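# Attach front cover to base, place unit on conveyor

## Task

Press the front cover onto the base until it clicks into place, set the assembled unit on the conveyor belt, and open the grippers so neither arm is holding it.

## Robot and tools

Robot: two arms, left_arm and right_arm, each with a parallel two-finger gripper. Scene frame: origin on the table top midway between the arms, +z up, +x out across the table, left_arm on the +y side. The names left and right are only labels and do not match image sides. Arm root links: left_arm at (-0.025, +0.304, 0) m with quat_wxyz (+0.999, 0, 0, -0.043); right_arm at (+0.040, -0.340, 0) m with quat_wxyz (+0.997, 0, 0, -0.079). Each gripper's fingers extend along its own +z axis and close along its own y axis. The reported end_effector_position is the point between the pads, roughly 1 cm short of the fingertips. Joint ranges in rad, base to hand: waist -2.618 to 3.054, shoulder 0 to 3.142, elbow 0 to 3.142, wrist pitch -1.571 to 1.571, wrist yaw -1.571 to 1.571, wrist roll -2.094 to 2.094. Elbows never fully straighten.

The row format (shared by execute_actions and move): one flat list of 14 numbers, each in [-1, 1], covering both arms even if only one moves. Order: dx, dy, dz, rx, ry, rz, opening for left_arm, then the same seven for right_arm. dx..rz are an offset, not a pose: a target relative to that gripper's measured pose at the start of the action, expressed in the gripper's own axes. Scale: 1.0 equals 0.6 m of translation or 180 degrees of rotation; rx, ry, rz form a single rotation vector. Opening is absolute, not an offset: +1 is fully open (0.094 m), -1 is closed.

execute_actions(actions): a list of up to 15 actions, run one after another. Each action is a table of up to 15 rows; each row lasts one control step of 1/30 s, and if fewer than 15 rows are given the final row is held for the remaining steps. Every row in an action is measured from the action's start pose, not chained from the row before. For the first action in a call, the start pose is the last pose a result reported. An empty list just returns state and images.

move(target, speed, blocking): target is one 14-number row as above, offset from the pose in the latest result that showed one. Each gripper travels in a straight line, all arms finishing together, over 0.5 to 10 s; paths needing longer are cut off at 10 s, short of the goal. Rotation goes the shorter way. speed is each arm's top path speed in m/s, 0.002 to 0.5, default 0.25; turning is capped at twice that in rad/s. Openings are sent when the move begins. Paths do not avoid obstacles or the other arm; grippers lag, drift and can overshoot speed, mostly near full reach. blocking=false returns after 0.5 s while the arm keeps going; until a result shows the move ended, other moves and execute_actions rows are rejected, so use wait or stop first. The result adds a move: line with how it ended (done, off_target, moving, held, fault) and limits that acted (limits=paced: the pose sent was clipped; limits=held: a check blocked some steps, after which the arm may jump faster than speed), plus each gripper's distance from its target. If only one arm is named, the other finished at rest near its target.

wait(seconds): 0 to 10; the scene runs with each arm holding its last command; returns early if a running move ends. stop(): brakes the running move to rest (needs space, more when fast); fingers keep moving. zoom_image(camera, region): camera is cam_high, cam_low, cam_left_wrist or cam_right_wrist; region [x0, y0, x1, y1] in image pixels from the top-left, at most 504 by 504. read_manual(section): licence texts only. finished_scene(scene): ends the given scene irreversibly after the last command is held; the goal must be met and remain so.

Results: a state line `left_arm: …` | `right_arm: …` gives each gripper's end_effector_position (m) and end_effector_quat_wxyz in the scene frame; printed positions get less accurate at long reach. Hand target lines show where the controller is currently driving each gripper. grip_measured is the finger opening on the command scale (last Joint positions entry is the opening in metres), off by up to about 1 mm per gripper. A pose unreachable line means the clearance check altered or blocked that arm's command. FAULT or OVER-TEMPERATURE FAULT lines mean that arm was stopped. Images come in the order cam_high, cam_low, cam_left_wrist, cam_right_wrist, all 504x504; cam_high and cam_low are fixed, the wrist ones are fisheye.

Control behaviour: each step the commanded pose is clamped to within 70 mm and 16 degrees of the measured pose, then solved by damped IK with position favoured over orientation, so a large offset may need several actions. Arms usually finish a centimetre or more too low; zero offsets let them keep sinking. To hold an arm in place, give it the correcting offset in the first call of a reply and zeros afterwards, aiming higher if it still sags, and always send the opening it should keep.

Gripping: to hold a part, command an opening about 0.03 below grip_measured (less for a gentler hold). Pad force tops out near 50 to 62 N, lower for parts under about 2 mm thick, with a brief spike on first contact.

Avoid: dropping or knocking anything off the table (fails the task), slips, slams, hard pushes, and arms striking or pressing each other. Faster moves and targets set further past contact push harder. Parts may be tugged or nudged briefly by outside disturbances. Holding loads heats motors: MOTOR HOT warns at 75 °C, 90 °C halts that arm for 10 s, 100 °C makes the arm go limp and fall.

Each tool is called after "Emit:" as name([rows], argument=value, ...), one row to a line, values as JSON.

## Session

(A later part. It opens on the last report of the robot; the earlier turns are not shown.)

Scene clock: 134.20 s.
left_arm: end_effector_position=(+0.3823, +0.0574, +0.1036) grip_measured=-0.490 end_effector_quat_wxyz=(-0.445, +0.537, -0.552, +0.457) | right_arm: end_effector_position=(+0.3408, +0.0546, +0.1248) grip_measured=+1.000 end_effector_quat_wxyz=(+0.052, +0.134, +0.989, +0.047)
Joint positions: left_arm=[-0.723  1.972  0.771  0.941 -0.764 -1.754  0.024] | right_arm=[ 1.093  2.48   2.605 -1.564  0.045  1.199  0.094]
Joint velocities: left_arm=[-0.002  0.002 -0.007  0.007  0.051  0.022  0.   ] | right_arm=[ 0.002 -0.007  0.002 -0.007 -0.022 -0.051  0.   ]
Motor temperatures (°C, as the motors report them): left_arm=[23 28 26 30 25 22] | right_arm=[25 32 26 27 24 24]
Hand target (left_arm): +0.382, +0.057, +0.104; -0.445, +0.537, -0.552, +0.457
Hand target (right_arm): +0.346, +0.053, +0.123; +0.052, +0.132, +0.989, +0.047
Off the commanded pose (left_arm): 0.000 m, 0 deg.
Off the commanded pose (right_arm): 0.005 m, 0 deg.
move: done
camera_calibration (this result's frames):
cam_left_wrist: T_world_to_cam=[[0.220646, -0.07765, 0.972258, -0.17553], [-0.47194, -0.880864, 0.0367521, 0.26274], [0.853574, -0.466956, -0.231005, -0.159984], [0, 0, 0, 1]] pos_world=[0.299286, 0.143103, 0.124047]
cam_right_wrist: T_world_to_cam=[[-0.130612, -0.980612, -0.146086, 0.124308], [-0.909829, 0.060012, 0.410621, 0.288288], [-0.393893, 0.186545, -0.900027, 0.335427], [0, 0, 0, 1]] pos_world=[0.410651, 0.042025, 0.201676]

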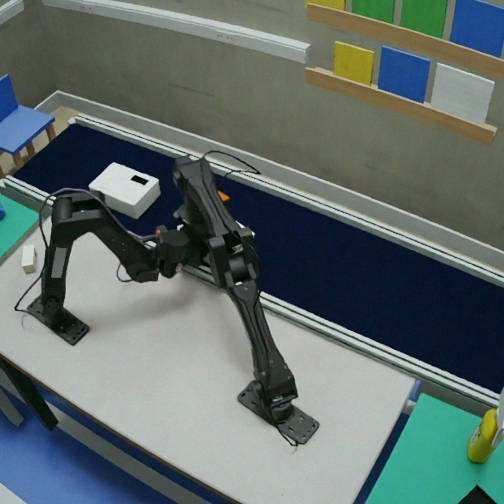

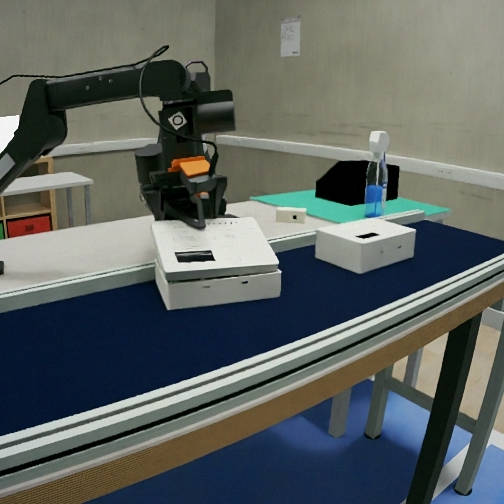

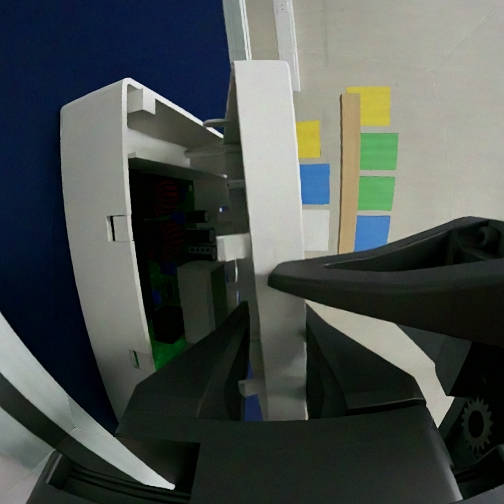

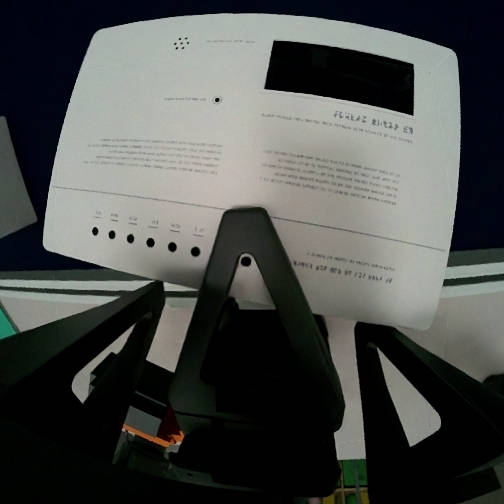

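Emit:
move(target=[0,0,-0.1,0,0,0,-0.44, -0.008,0,0,0,0,0,1], speed=0.06)

Emit:
zoom_image(camera="cam_low", region=[100,140,320,320])

Scene clock: 135.73 s.
left_arm: end_effector_position=(+0.3389, +0.0687, +0.1095) grip_measured=-0.442 end_effector_quat_wxyz=(-0.453, +0.549, -0.542, +0.447) | right_arm: end_effector_position=(+0.3043, +0.0776, +0.1272) grip_measured=+1.000 end_effector_quat_wxyz=(-0.018, +0.116, +0.990, +0.081)
Joint positions: left_arm=[-0.816  1.852  0.645  0.899 -0.89  -1.812  0.026] | right_arm=[ 1.125  2.476  2.605 -1.573 -0.107  1.206  0.094]
Joint velocities: left_arm=[ 0.002  0.002 -0.002  0.037 -0.037 -0.037  0.   ] | right_arm=[ 0.007 -0.002 -0.002  0.007 -0.051  0.051  0.   ]
Motor temperatures (°C, as the motors report them): left_arm=[23 28 26 30 25 22] | right_arm=[25 32 26 27 24 24]
Hand target (left_arm): +0.324, +0.058, +0.115; -0.445, +0.538, -0.552, +0.457
Hand target (right_arm): +0.343, +0.052, +0.127; +0.049, +0.134, +0.989, +0.049
Off the commanded pose (left_arm): 0.019 m, 2 deg.
Off the commanded pose (right_arm): 0.048 m, 9 deg.
move: off_target (left_arm, right_arm)
camera_calibration (this result's frames):
cam_left_wrist: T_world_to_cam=[[0.227899, -0.0700464, 0.971162, -0.173652], [-0.43692, -0.898709, 0.0377098, 0.241285], [0.870151, -0.432915, -0.23542, -0.123757], [0, 0, 0, 1]] pos_world=[0.252684, 0.151105, 0.130411]
cam_right_wrist: T_world_to_cam=[[-0.109194, -0.970868, -0.213287, 0.143816], [-0.851785, -0.0192145, 0.52354, 0.226901], [-0.512386, 0.238842, -0.824872, 0.341338], [0, 0, 0, 1]] pos_world=[0.383872, 0.0624603, 0.193443]

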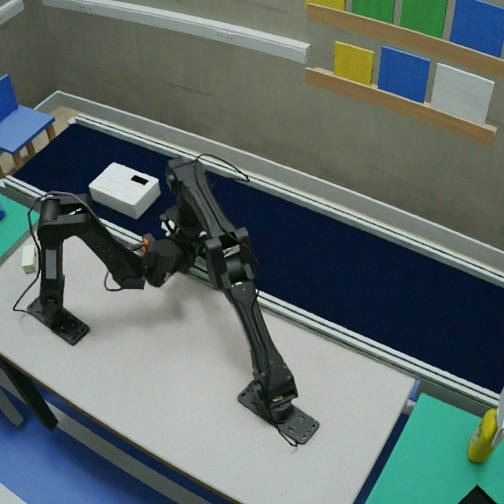

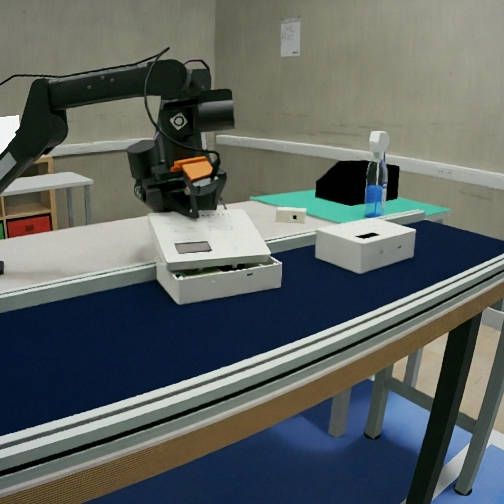

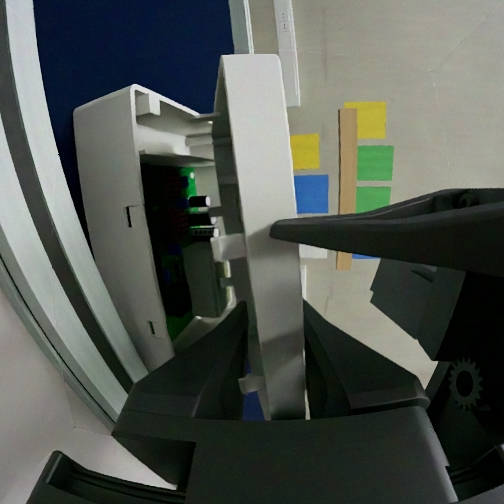

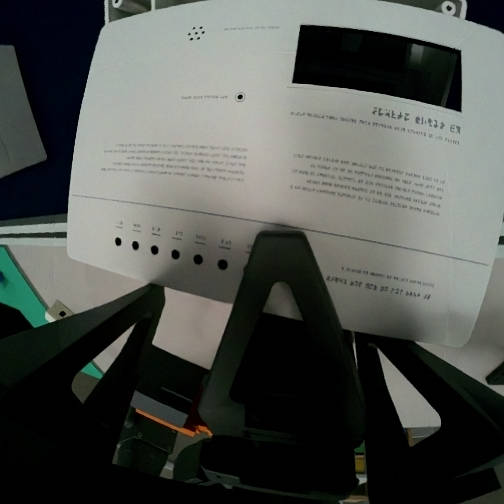

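Region (100, 140, 320, 320) of cam_low's 504x504 image, scaled by 2.291, with more detail than that image has; it fills the top 412 rows of this view, and the rest is white.

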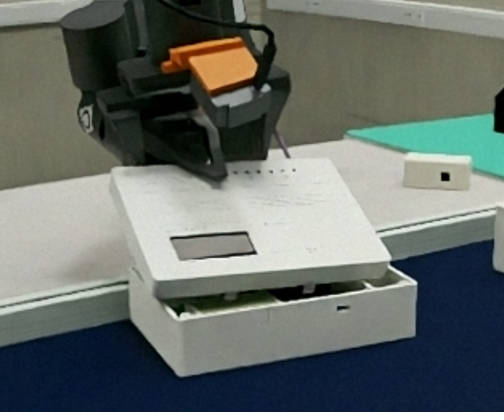

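Emit:
move(target=[0,-0.01,0.03,0,0,0,-0.53, 0.01,0,0,0,0,0,1], speed=0.04)

Emit:
move(target=[0,-0.01,0,0,0,0,-0.53, 0,-0.02,-0.1,0,0,0,1], speed=0.1)

Emit:
zoom_image(camera="cam_low", region=[100,140,320,320])

Scene clock: 136.70 s.
left_arm: end_effector_position=(+0.3521, +0.0720, +0.1113) grip_measured=-0.495 end_effector_quat_wxyz=(-0.451, +0.554, -0.536, +0.451) | right_arm: end_effector_position=(+0.3019, +0.0784, +0.1254) grip_measured=+1.000 end_effector_quat_wxyz=(-0.022, +0.116, +0.990, +0.080)
Joint positions: left_arm=[-0.777  1.868  0.67   0.908 -0.858 -1.809  0.024] | right_arm=[ 1.127  2.476  2.597 -1.571 -0.114  1.208  0.094]
Joint velocities: left_arm=[ 0.002  0.002  0.017 -0.037  0.022 -0.022  0.   ] | right_arm=[ 0.012 -0.007 -0.017  0.007 -0.007  0.037  0.   ]
Motor temperatures (°C, as the motors report them): left_arm=[23 28 26 30 25 22] | right_arm=[25 32 26 27 24 24]
Hand target (left_arm): +0.358, +0.069, +0.112; -0.453, +0.549, -0.542, +0.447
Hand target (right_arm): +0.299, +0.079, +0.128; -0.018, +0.116, +0.990, +0.080
Off the commanded pose (left_arm): 0.006 m, 1 deg.
Off the commanded pose (right_arm): 0.004 m, 1 deg.
move: done
camera_calibration (this result's frames):
cam_left_wrist: T_world_to_cam=[[0.224437, -0.0524221, 0.973078, -0.17854], [-0.430899, -0.900966, 0.0508482, 0.246548], [0.874045, -0.43071, -0.224799, -0.136116], [0, 0, 0, 1]] pos_world=[0.26528, 0.154145, 0.130598]
cam_right_wrist: T_world_to_cam=[[-0.109942, -0.971153, -0.211598, 0.1439], [-0.846757, -0.0199686, 0.531605, 0.223332], [-0.520496, 0.237618, -0.820135, 0.340359], [0, 0, 0, 1]] pos_world=[0.382084, 0.0633334, 0.190865]

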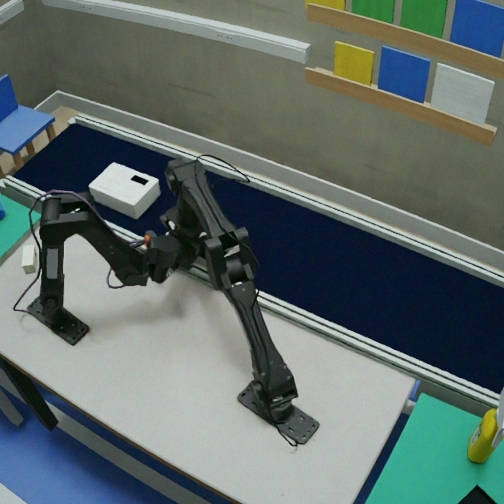

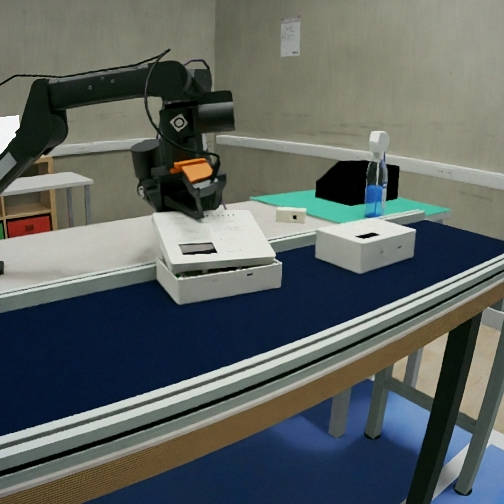

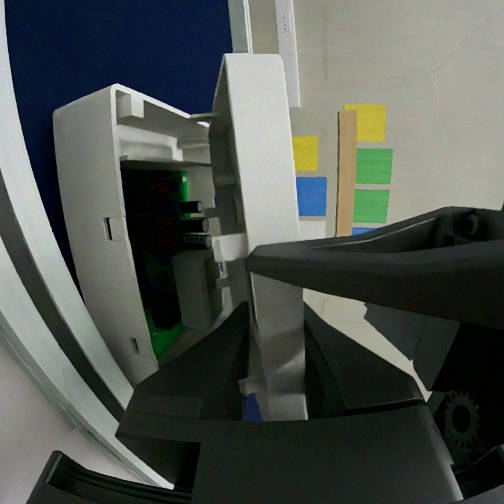

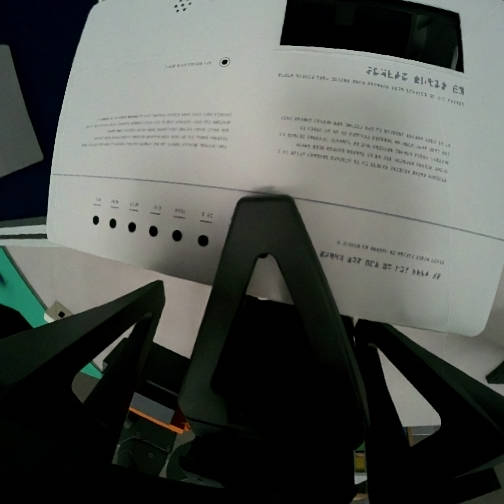

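Scene clock: 137.80 s.
left_arm: end_effector_position=(+0.3521, +0.0720, +0.1116) grip_measured=-0.495 end_effector_quat_wxyz=(-0.450, +0.554, -0.535, +0.452) | right_arm: end_effector_position=(+0.3005, +0.0619, +0.1822) grip_measured=+1.000 end_effector_quat_wxyz=(+0.001, +0.120, +0.985, +0.122)
Joint positions: left_arm=[-0.777  1.868  0.67   0.91  -0.858 -1.811  0.024] | right_arm=[ 1.11   2.317  2.533 -1.57  -0.114  1.206  0.094]
Joint velocities: left_arm=[ 0.007 -0.017 -0.007 -0.007  0.007 -0.022 -0.001] | right_arm=[ 0.007  0.007 -0.012 -0.066  0.022 -0.037  0.   ]
Motor temperatures (°C, as the motors report them): left_arm=[23 28 26 30 25 22] | right_arm=[25 33 26 27 24 24]
Hand target (left_arm): +0.353, +0.072, +0.117; -0.451, +0.553, -0.535, +0.451
Hand target (right_arm): +0.301, +0.057, +0.182; -0.002, +0.118, +0.986, +0.119
Off the commanded pose (left_arm): 0.006 m, 0 deg.
Off the commanded pose (right_arm): 0.005 m, 6 deg.
joint sent to its limit (right arm) — the command would take joint 4 (wrist pitch) past its lower limit, so that joint was sent only as far as its limit.
move: off_target (right_arm)
camera_calibration (this result's frames):
cam_left_wrist: T_world_to_cam=[[0.223695, -0.0489119, 0.973431, -0.178782], [-0.430492, -0.900998, 0.053655, 0.246059], [0.874435, -0.431056, -0.222605, -0.136483], [0, 0, 0, 1]] pos_world=[0.265264, 0.154122, 0.130448]
cam_right_wrist: T_world_to_cam=[[-0.10992, -0.949694, -0.293257, 0.153335], [-0.875202, -0.0473641, 0.481434, 0.210954], [-0.471105, 0.309578, -0.825967, 0.371931], [0, 0, 0, 1]] pos_world=[0.3767, 0.0404718, 0.250609]

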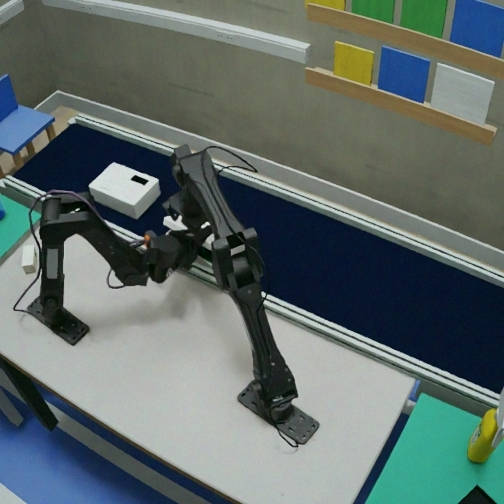

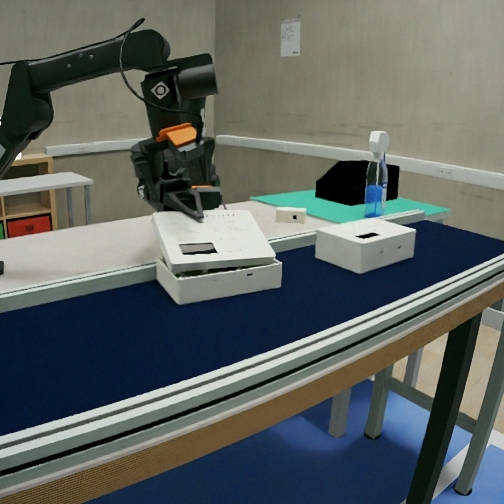

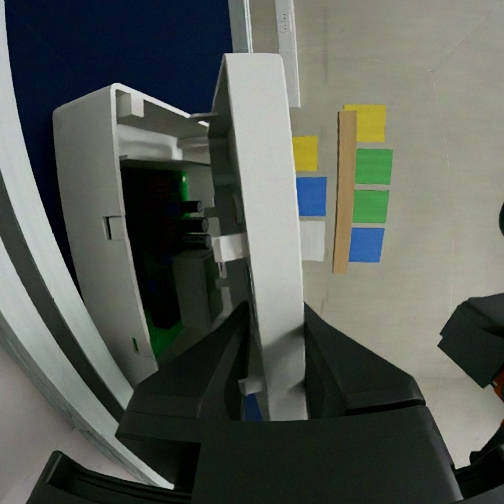

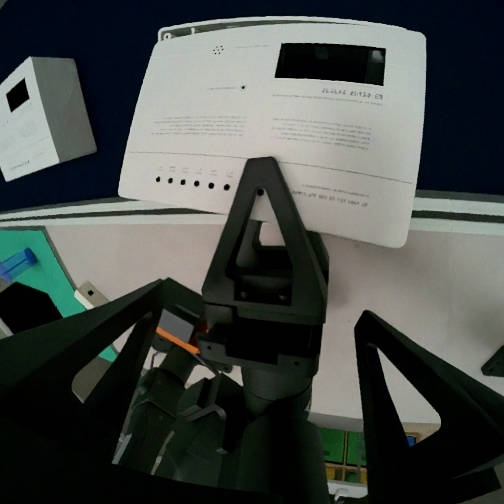

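Region (100, 140, 320, 320) of cam_low's 504x504 image, scaled by 2.291, with more detail than that image has; it fills the top 412 rows of this view, and the rest is white.

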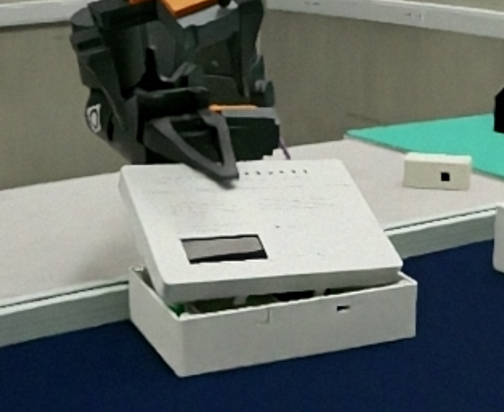

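Emit:
execute_actions(actions=[])

Scene clock: 138.30 s.
left_arm: end_effector_position=(+0.3521, +0.0720, +0.1116) grip_measured=-0.495 end_effector_quat_wxyz=(-0.450, +0.554, -0.535, +0.452) | right_arm: end_effector_position=(+0.3005, +0.0619, +0.1822) grip_measured=+1.000 end_effector_quat_wxyz=(+0.001, +0.120, +0.985, +0.122)
Joint positions: left_arm=[-0.777  1.868  0.67   0.91  -0.858 -1.811  0.024] | right_arm=[ 1.11   2.317  2.533 -1.57  -0.114  1.206  0.094]
Joint velocities: left_arm=[ 0.002  0.002  0.002  0.007 -0.007 -0.051 -0.   ] | right_arm=[ 0.002 -0.007  0.007 -0.095  0.081  0.007  0.   ]
Motor temperatures (°C, as the motors report them): left_arm=[23 28 26 30 25 22] | right_arm=[25 33 26 27 24 24]
Hand target (left_arm): +0.353, +0.072, +0.117; -0.451, +0.553, -0.535, +0.451
Hand target (right_arm): +0.301, +0.057, +0.182; -0.002, +0.119, +0.986, +0.119
Off the commanded pose (left_arm): 0.006 m, 0 deg.
Off the commanded pose (right_arm): 0.005 m, 6 deg.
camera_calibration (this result's frames):
cam_left_wrist: T_world_to_cam=[[0.223695, -0.0489119, 0.973431, -0.178782], [-0.430492, -0.900998, 0.053655, 0.246059], [0.874435, -0.431056, -0.222605, -0.136483], [0, 0, 0, 1]] pos_world=[0.265264, 0.154122, 0.130448]
cam_right_wrist: T_world_to_cam=[[-0.10992, -0.949694, -0.293257, 0.153335], [-0.875202, -0.0473641, 0.481434, 0.210954], [-0.471105, 0.309578, -0.825967, 0.371931], [0, 0, 0, 1]] pos_world=[0.3767, 0.0404718, 0.250609]

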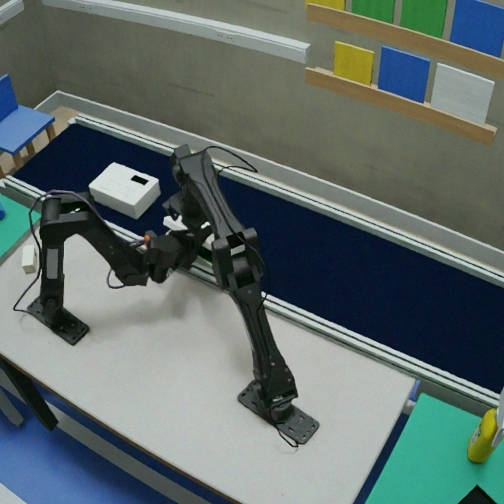

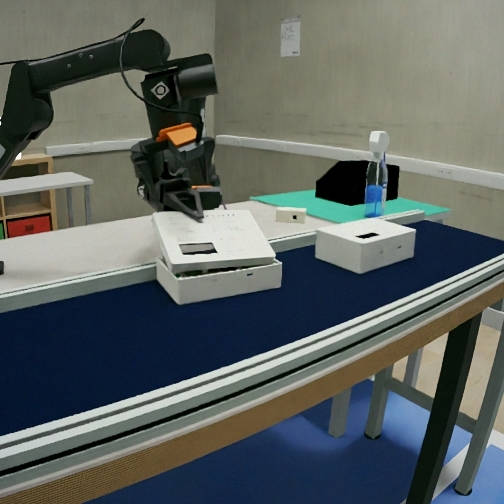

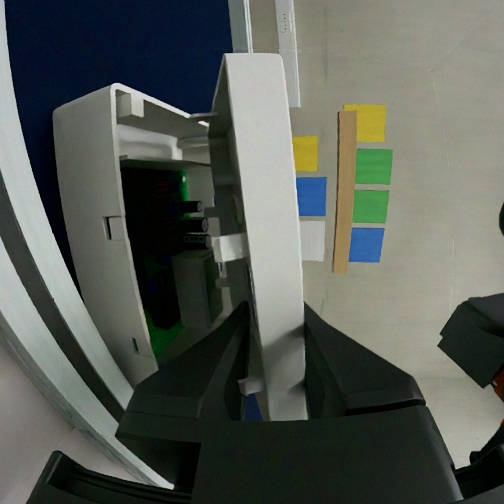

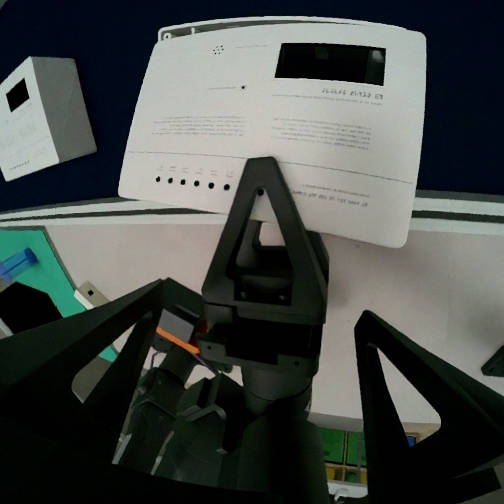

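Emit:
move(target=[0,-0.01,0,0,0,0,-0.53, -0.243,-0.282,-0.111,-0.42,0,0,1], speed=0.25)

Scene clock: 142.93 s.
left_arm: end_effector_position=(+0.3521, +0.0720, +0.1116) grip_measured=-0.495 end_effector_quat_wxyz=(-0.450, +0.555, -0.534, +0.452) | right_arm: end_effector_position=(+0.4040, -0.1467, +0.2086) grip_measured=+1.000 end_effector_quat_wxyz=(+0.092, +0.096, +0.704, +0.697)
Joint positions: left_arm=[-0.777  1.868  0.67   0.91  -0.858 -1.812  0.024] | right_arm=[ 0.223  1.717  0.753  0.931 -1.24   1.545  0.094]
Joint velocities: left_arm=[ 0.002 -0.002 -0.007 -0.022  0.007  0.051  0.001] | right_arm=[ 0.002 -0.012 -0.002  0.051 -0.051  0.022  0.   ]
Motor temperatures (°C, as the motors report them): left_arm=[23 28 26 30 25 22] | right_arm=[25 32 26 28 24 24]
Hand target (left_arm): +0.353, +0.072, +0.117; -0.451, +0.554, -0.534, +0.452
Hand target (right_arm): +0.400, -0.148, +0.201; +0.083, +0.100, +0.705, +0.697
Off the commanded pose (left_arm): 0.006 m, 0 deg.
Off the commanded pose (right_arm): 0.008 m, 2 deg.
move: done
camera_calibration (this result's frames):
cam_left_wrist: T_world_to_cam=[[0.223448, -0.0478685, 0.97354, -0.178853], [-0.430378, -0.901003, 0.0544791, 0.245915], [0.874554, -0.431163, -0.221929, -0.136595], [0, 0, 0, 1]] pos_world=[0.265261, 0.154114, 0.130408]
cam_right_wrist: T_world_to_cam=[[0.127371, 0.00917541, -0.991813, 0.164823], [-0.956073, -0.265029, -0.125233, 0.406251], [-0.264009, 0.964197, -0.0249848, 0.352354], [0, 0, 0, 1]] pos_world=[0.460436, -0.233582, 0.223154]

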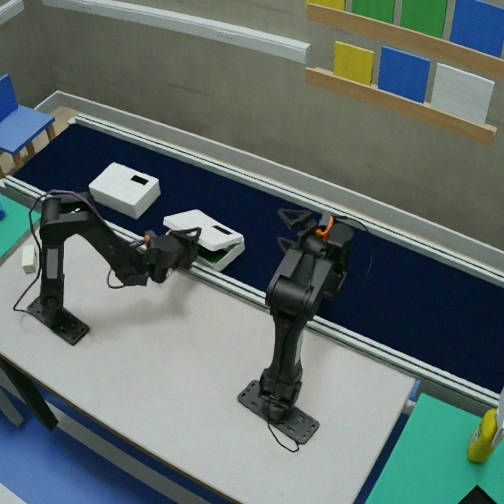

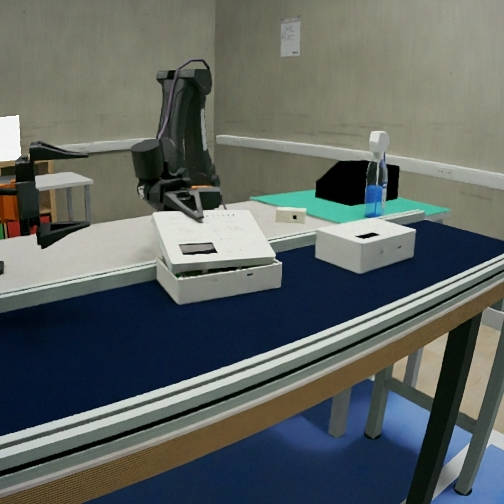

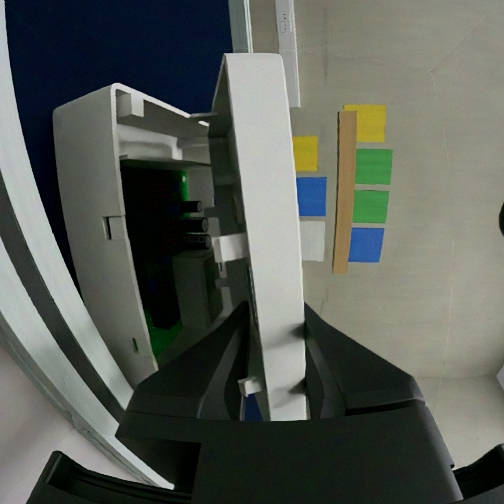

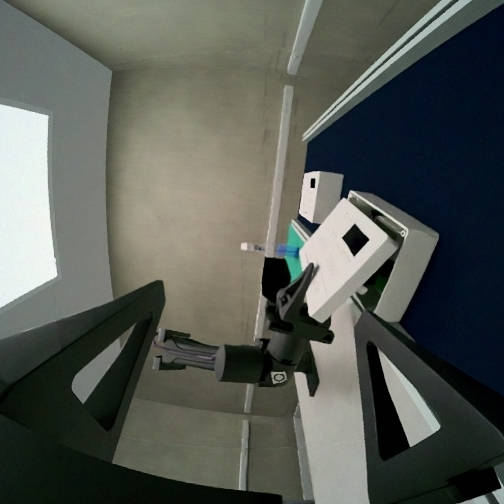

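Emit:
move(target=[0,-0.11,-0.02,0.065,0,0,-0.53, 0,0,0,0,0,0,1], speed=0.1)

Scene clock: 144.63 s.
left_arm: end_effector_position=(+0.3562, +0.0698, +0.1718) grip_measured=-0.496 end_effector_quat_wxyz=(+0.499, -0.506, +0.492, -0.502) | right_arm: end_effector_position=(+0.4040, -0.1467, +0.2090) grip_measured=+1.000 end_effector_quat_wxyz=(+0.092, +0.096, +0.704, +0.698)
Joint positions: left_arm=[-0.777  1.839  0.67   1.172 -0.873 -1.586  0.024] | right_arm=[ 0.223  1.717  0.753  0.936 -1.24   1.548  0.094]
Joint velocities: left_arm=[ 0.007 -0.007 -0.007 -0.007 -0.037 -0.037  0.001] | right_arm=[-0.002  0.002 -0.012  0.051 -0.022 -0.051  0.   ]
Motor temperatures (°C, as the motors report them): left_arm=[23 28 26 30 25 22] | right_arm=[25 32 26 28 24 24]
Hand target (left_arm): +0.353, +0.073, +0.179; +0.505, -0.504, +0.486, -0.505
Hand target (right_arm): +0.404, -0.147, +0.209; +0.092, +0.096, +0.704, +0.697
Off the commanded pose (left_arm): 0.009 m, 1 deg.
Off the commanded pose (right_arm): 0.000 m, 0 deg.
move: done
camera_calibration (this result's frames):
cam_left_wrist: T_world_to_cam=[[0.0365157, -0.0545625, 0.997842, -0.175568], [-0.437956, -0.898387, -0.0330973, 0.260038], [0.898254, -0.435803, -0.0567012, -0.164247], [0, 0, 0, 1]] pos_world=[0.267832, 0.152455, 0.174483]
cam_right_wrist: T_world_to_cam=[[0.12824, 0.0103351, -0.991689, 0.164994], [-0.955972, -0.264849, -0.126381, 0.406514], [-0.263954, 0.964235, -0.0240841, 0.352157], [0, 0, 0, 1]] pos_world=[0.46041, -0.233602, 0.22348]

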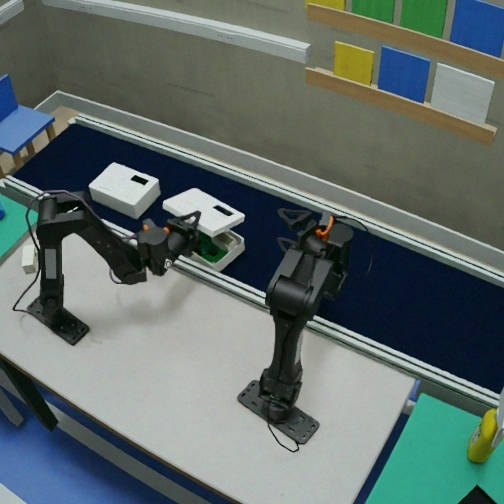

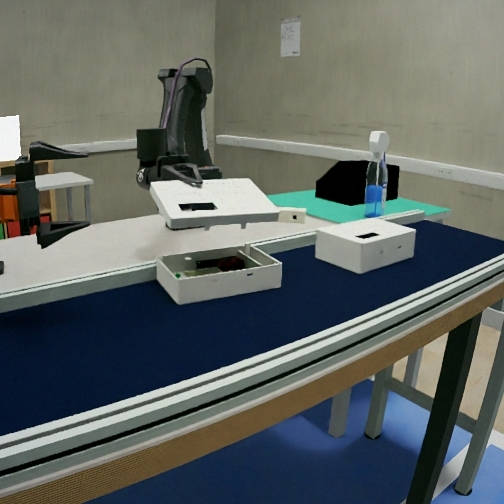

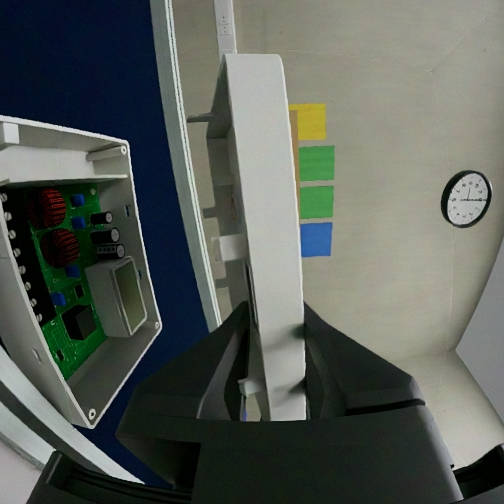

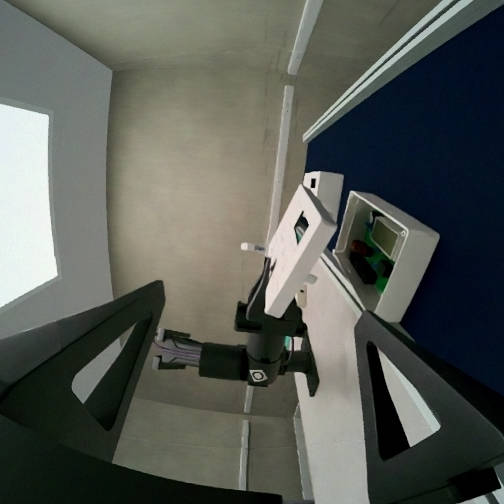

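Emit:
move(target=[0,-0.012,0,0,0,0,-0.53, -0.005,-0.082,0.138,0,0,0,0.2], speed=0.15)

Emit:
zoom_image(camera="cam_low", region=[60,120,300,300])

Scene clock: 146.43 s.
left_arm: end_effector_position=(+0.3562, +0.0699, +0.1679) grip_measured=-0.496 end_effector_quat_wxyz=(+0.499, -0.506, +0.499, -0.495) | right_arm: end_effector_position=(+0.4198, -0.0713, +0.1517) grip_measured=+0.202 end_effector_quat_wxyz=(+0.079, +0.105, +0.708, +0.694)
Joint positions: left_arm=[-0.777  1.839  0.67   1.151 -0.873 -1.588  0.024] | right_arm=[ 0.438  1.981  0.817  1.117 -1.031  1.564  0.056]
Joint velocities: left_arm=[-0.007 -0.002 -0.022  0.007  0.066 -0.022 -0.   ] | right_arm=[-0.002 -0.017 -0.002  0.051 -0.007  0.007 -0.   ]
Motor temperatures (°C, as the motors report them): left_arm=[23 28 26 30 25 22] | right_arm=[25 31 26 28 24 24]
Hand target (left_arm): +0.356, +0.070, +0.179; +0.499, -0.506, +0.492, -0.502
Hand target (right_arm): +0.426, -0.067, +0.159; +0.092, +0.096, +0.703, +0.699
Off the commanded pose (left_arm): 0.011 m, 1 deg.
Off the commanded pose (right_arm): 0.012 m, 2 deg.
move: off_target (left_arm, right_arm)
camera_calibration (this result's frames):
cam_left_wrist: T_world_to_cam=[[0.0501323, -0.0685304, 0.996389, -0.175321], [-0.438102, -0.898047, -0.0397239, 0.261124], [0.897526, -0.434528, -0.0750445, -0.161156], [0, 0, 0, 1]] pos_world=[0.26783, 0.15246, 0.172967]
cam_right_wrist: T_world_to_cam=[[0.0963442, 0.00425349, -0.995339, 0.118948], [-0.958108, -0.270576, -0.0938968, 0.429952], [-0.269715, 0.962689, -0.0219932, 0.28425], [0, 0, 0, 1]] pos_world=[0.477147, -0.157815, 0.165016]

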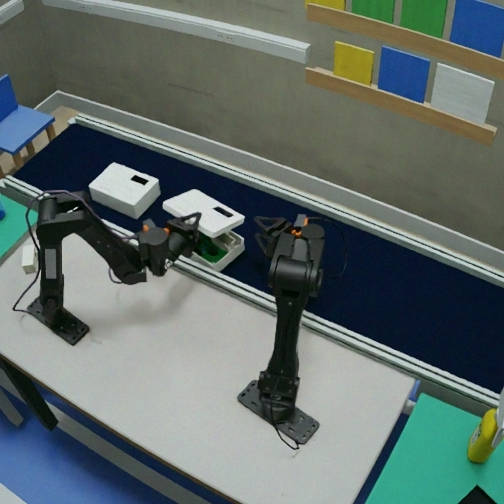

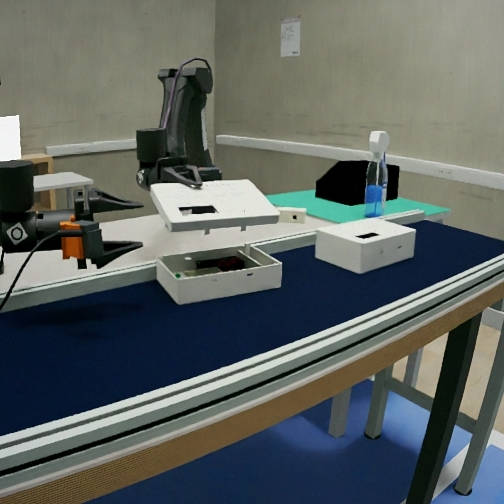

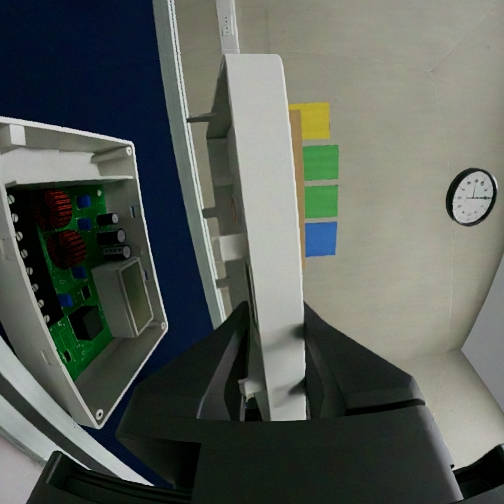

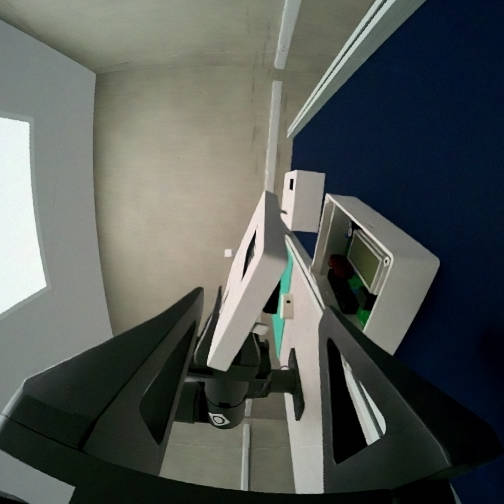

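Region (60, 120, 300, 300) of cam_low's 504x504 image, scaled by 2.100, with more detail than that image has; it fills the top 378 rows of this view, and the rest is white.

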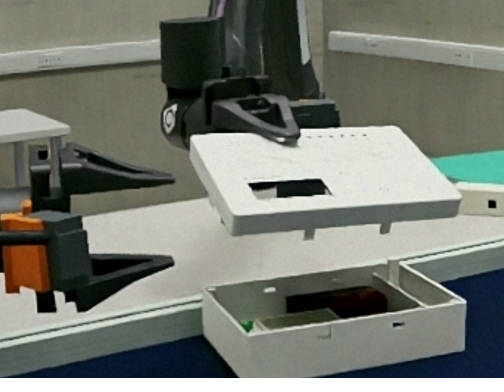

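Emit:
move(target=[0,-0.02,0,0,0,0,-0.53, 0,0.01,0.05,0,0,0.1,0.2], speed=0.1)

Emit:
zoom_image(camera="cam_low", region=[60,120,300,300])

Scene clock: 148.93 s.
left_arm: end_effector_position=(+0.3553, +0.0710, +0.1687) grip_measured=-0.496 end_effector_quat_wxyz=(+0.499, -0.506, +0.506, -0.488) | right_arm: end_effector_position=(+0.4226, -0.0485, +0.1548) grip_measured=+0.202 end_effector_quat_wxyz=(-0.031, +0.215, +0.683, +0.697)
Joint positions: left_arm=[-0.777  1.817  0.67   1.106 -0.873 -1.59   0.024] | right_arm=[ 0.497  1.995  0.862  1.087 -0.971  1.882  0.056]
Joint velocities: left_arm=[-0.002 -0.007 -0.012 -0.022 -0.095 -0.037 -0.001] | right_arm=[ 0.017 -0.012 -0.007 -0.007  0.007 -0.022 -0.002]
Motor temperatures (°C, as the motors report them): left_arm=[23 28 26 30 25 22] | right_arm=[25 31 26 28 24 24]
Hand target (left_arm): +0.356, +0.070, +0.180; +0.499, -0.506, +0.499, -0.495
Hand target (right_arm): +0.427, -0.042, +0.157; -0.031, +0.214, +0.682, +0.698
Off the commanded pose (left_arm): 0.011 m, 1 deg.
Off the commanded pose (right_arm): 0.008 m, 0 deg.
move: off_target (left_arm)
camera_calibration (this result's frames):
cam_left_wrist: T_world_to_cam=[[0.0644437, -0.0829729, 0.994466, -0.179729], [-0.438683, -0.897441, -0.0464499, 0.262985], [0.896328, -0.433262, -0.0942332, -0.156298], [0, 0, 0, 1]] pos_world=[0.267044, 0.153383, 0.176222]
cam_right_wrist: T_world_to_cam=[[-0.206648, 0.0838596, -0.974815, 0.2504], [-0.94731, -0.266374, 0.177902, 0.392618], [-0.244747, 0.960215, 0.134487, 0.228132], [0, 0, 0, 1]] pos_world=[0.47951, -0.135471, 0.143566]

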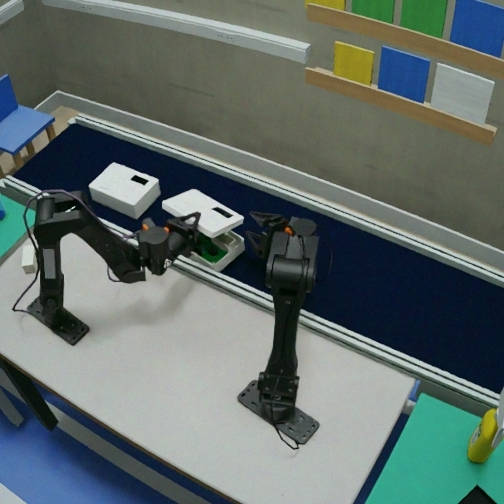

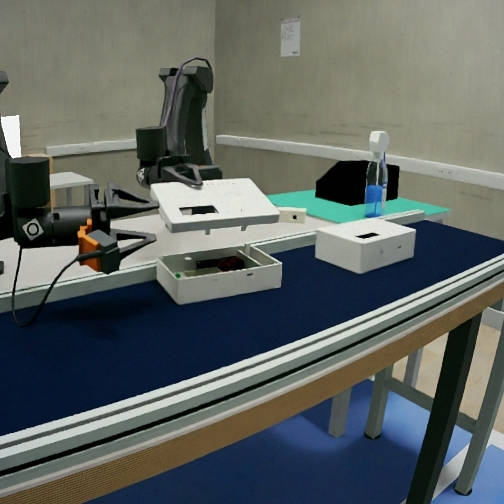

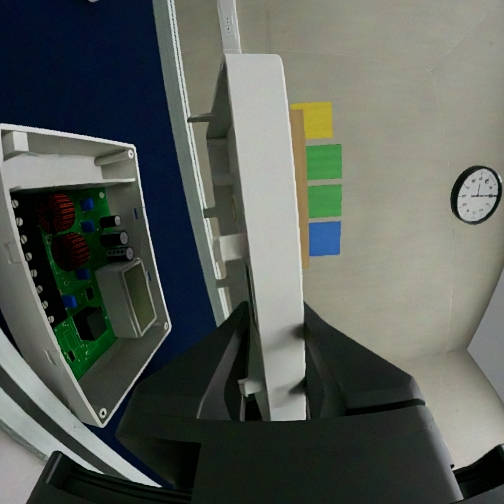

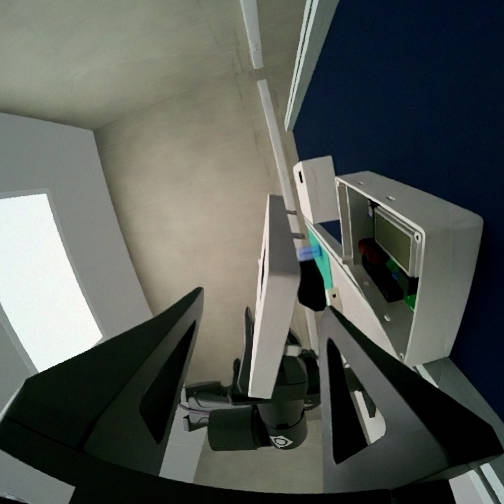

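Region (60, 120, 300, 300) of cam_low's 504x504 image, scaled by 2.100, with more detail than that image has; it fills the top 378 rows of this view, and the rest is white.

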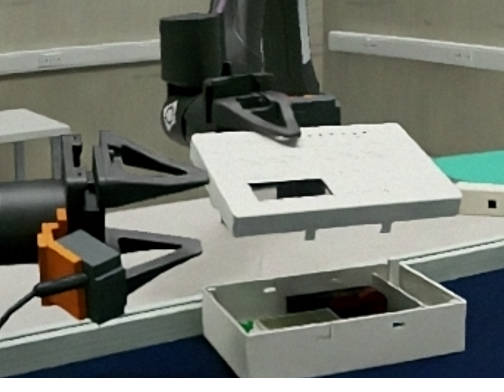

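Emit:
move(target=[0,-0.02,0,0,0,0,-0.53, 0.019,-0.012,0.095,0,0,0,0.2], speed=0.08)

Emit:
zoom_image(camera="cam_low", region=[60,120,300,300])

Scene clock: 150.57 s.
left_arm: end_effector_position=(+0.3544, +0.0721, +0.1695) grip_measured=-0.496 end_effector_quat_wxyz=(+0.499, -0.506, +0.513, -0.481) | right_arm: end_effector_position=(+0.4178, +0.0048, +0.1482) grip_measured=+0.202 end_effector_quat_wxyz=(-0.035, +0.215, +0.684, +0.696)
Joint positions: left_arm=[-0.777  1.795  0.67   1.063 -0.873 -1.592  0.024] | right_arm=[ 0.634  2.063  0.939  1.082 -0.841  1.893  0.056]
Joint velocities: left_arm=[-0.017 -0.012 -0.007 -0.066  0.007  0.007  0.001] | right_arm=[ 0.007 -0.002 -0.007 -0.095 -0.037  0.037  0.001]
Motor temperatures (°C, as the motors report them): left_arm=[23 28 26 30 25 22] | right_arm=[25 31 26 29 24 24]
Hand target (left_arm): +0.356, +0.071, +0.181; +0.499, -0.506, +0.506, -0.488
Hand target (right_arm): +0.423, +0.010, +0.151; -0.032, +0.215, +0.682, +0.698
Off the commanded pose (left_arm): 0.011 m, 1 deg.
Off the commanded pose (right_arm): 0.009 m, 0 deg.
move: off_target (left_arm)
camera_calibration (this result's frames):
cam_left_wrist: T_world_to_cam=[[0.0784838, -0.0974744, 0.992139, -0.183853], [-0.439332, -0.896739, -0.053348, 0.264967], [0.89489, -0.431691, -0.113203, -0.151238], [0, 0, 0, 1]] pos_world=[0.266179, 0.154397, 0.179423]
cam_right_wrist: T_world_to_cam=[[-0.212308, 0.0814573, -0.973802, 0.240722], [-0.944658, -0.272146, 0.183189, 0.401603], [-0.250094, 0.958802, 0.134728, 0.178915], [0, 0, 0, 1]] pos_world=[0.47523, -0.0818584, 0.136741]

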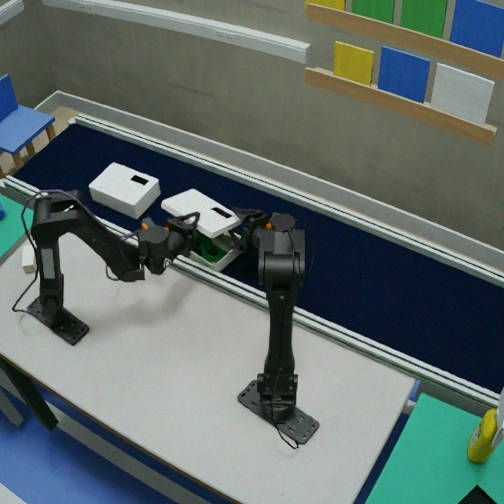

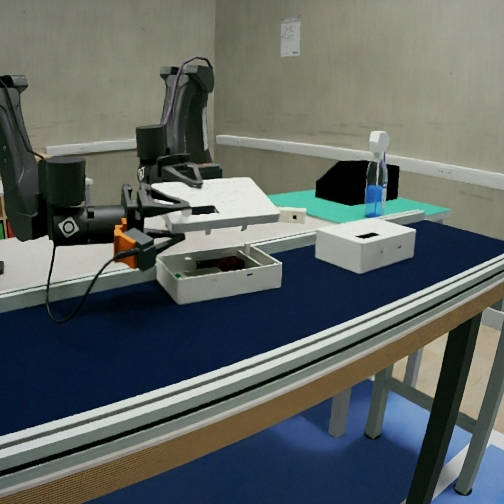

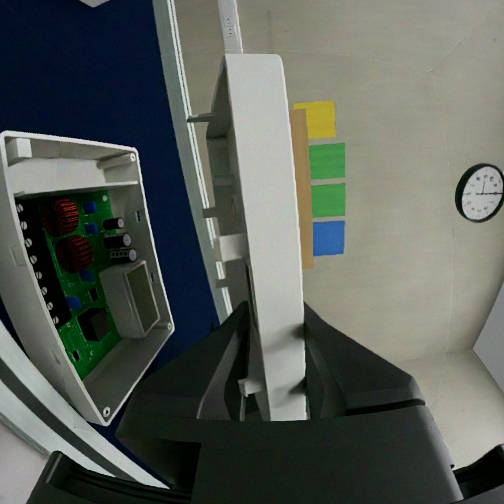

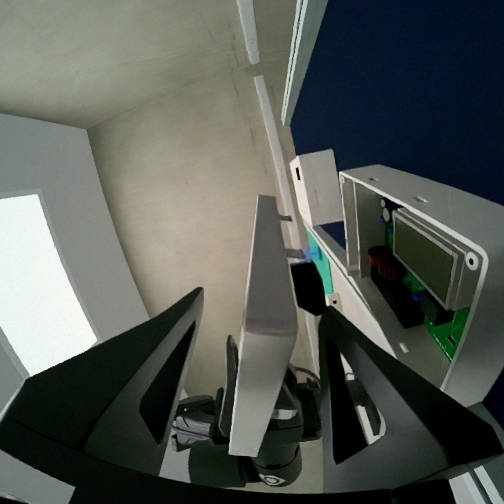

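Region (60, 120, 300, 300) of cam_low's 504x504 image, scaled by 2.100, with more detail than that image has; it fills the top 378 rows of this view, and the rest is white.

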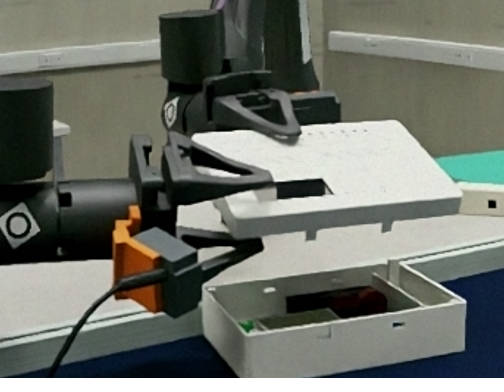

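Emit:
move(target=[0,-0.02,0,0,0,0,-0.53, 0.015,0,0.03,0,0,0,0.2], speed=0.05)

Emit:
zoom_image(camera="cam_low", region=[60,120,300,300])

Scene clock: 151.53 s.
left_arm: end_effector_position=(+0.3533, +0.0733, +0.1701) grip_measured=-0.496 end_effector_quat_wxyz=(+0.499, -0.506, +0.520, -0.474) | right_arm: end_effector_position=(+0.4094, +0.0186, +0.1471) grip_measured=+0.202 end_effector_quat_wxyz=(-0.038, +0.215, +0.686, +0.694)
Joint positions: left_arm=[-0.777  1.775  0.67   1.022 -0.873 -1.593  0.024] | right_arm=[ 0.675  2.063  0.939  1.076 -0.805  1.896  0.056]
Joint velocities: left_arm=[ 0.017 -0.007  0.002 -0.022 -0.022 -0.037  0.   ] | right_arm=[-0.002 -0.002 -0.002 -0.037  0.007  0.007  0.001]
Motor temperatures (°C, as the motors report them): left_arm=[23 28 26 30 25 22] | right_arm=[25 31 26 29 24 24]
Hand target (left_arm): +0.355, +0.072, +0.181; +0.499, -0.506, +0.513, -0.481
Hand target (right_arm): +0.414, +0.024, +0.151; -0.035, +0.215, +0.684, +0.696
Off the commanded pose (left_arm): 0.012 m, 1 deg.
Off the commanded pose (right_arm): 0.008 m, 1 deg.
move: off_target (left_arm)
camera_calibration (this result's frames):
cam_left_wrist: T_world_to_cam=[[0.0915105, -0.111169, 0.989579, -0.187491], [-0.440014, -0.895987, -0.0599651, 0.266937], [0.893316, -0.429941, -0.130908, -0.146287], [0, 0, 0, 1]] pos_world=[0.265294, 0.155434, 0.182394]
cam_right_wrist: T_world_to_cam=[[-0.218423, 0.0771274, -0.972801, 0.239192], [-0.942012, -0.276917, 0.189555, 0.395748], [-0.254765, 0.957794, 0.13314, 0.165876], [0, 0, 0, 1]] pos_world=[0.467304, -0.0677341, 0.135586]

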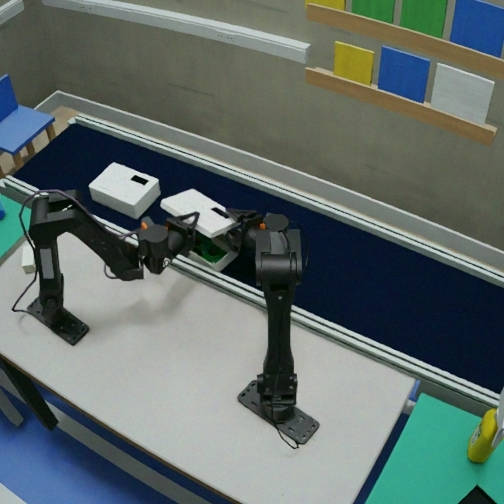

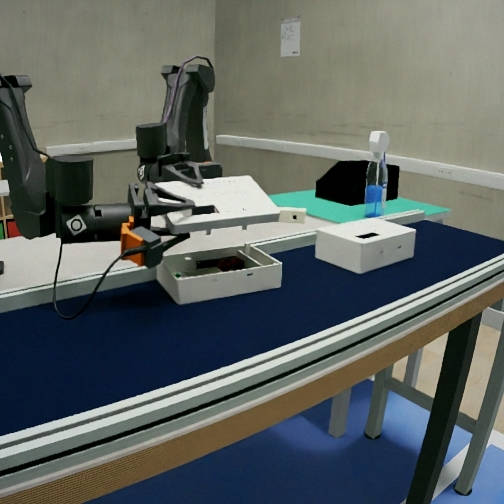

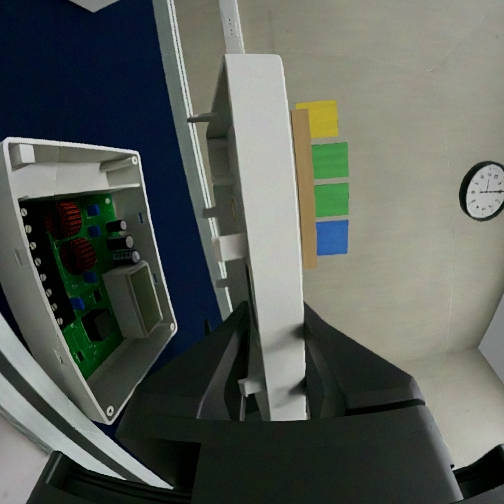

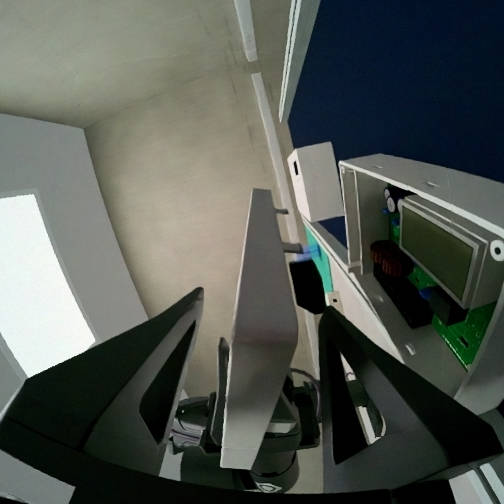

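Region (60, 120, 300, 300) of cam_low's 504x504 image, scaled by 2.100, with more detail than that image has; it fills the top 378 rows of this view, and the rest is white.

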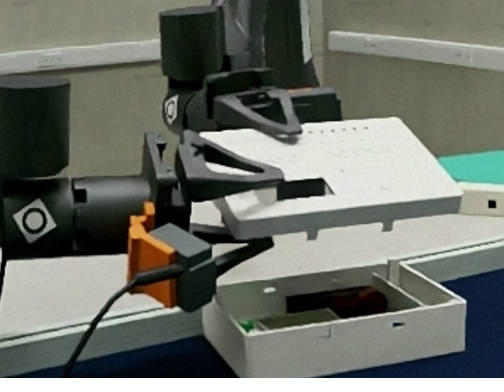

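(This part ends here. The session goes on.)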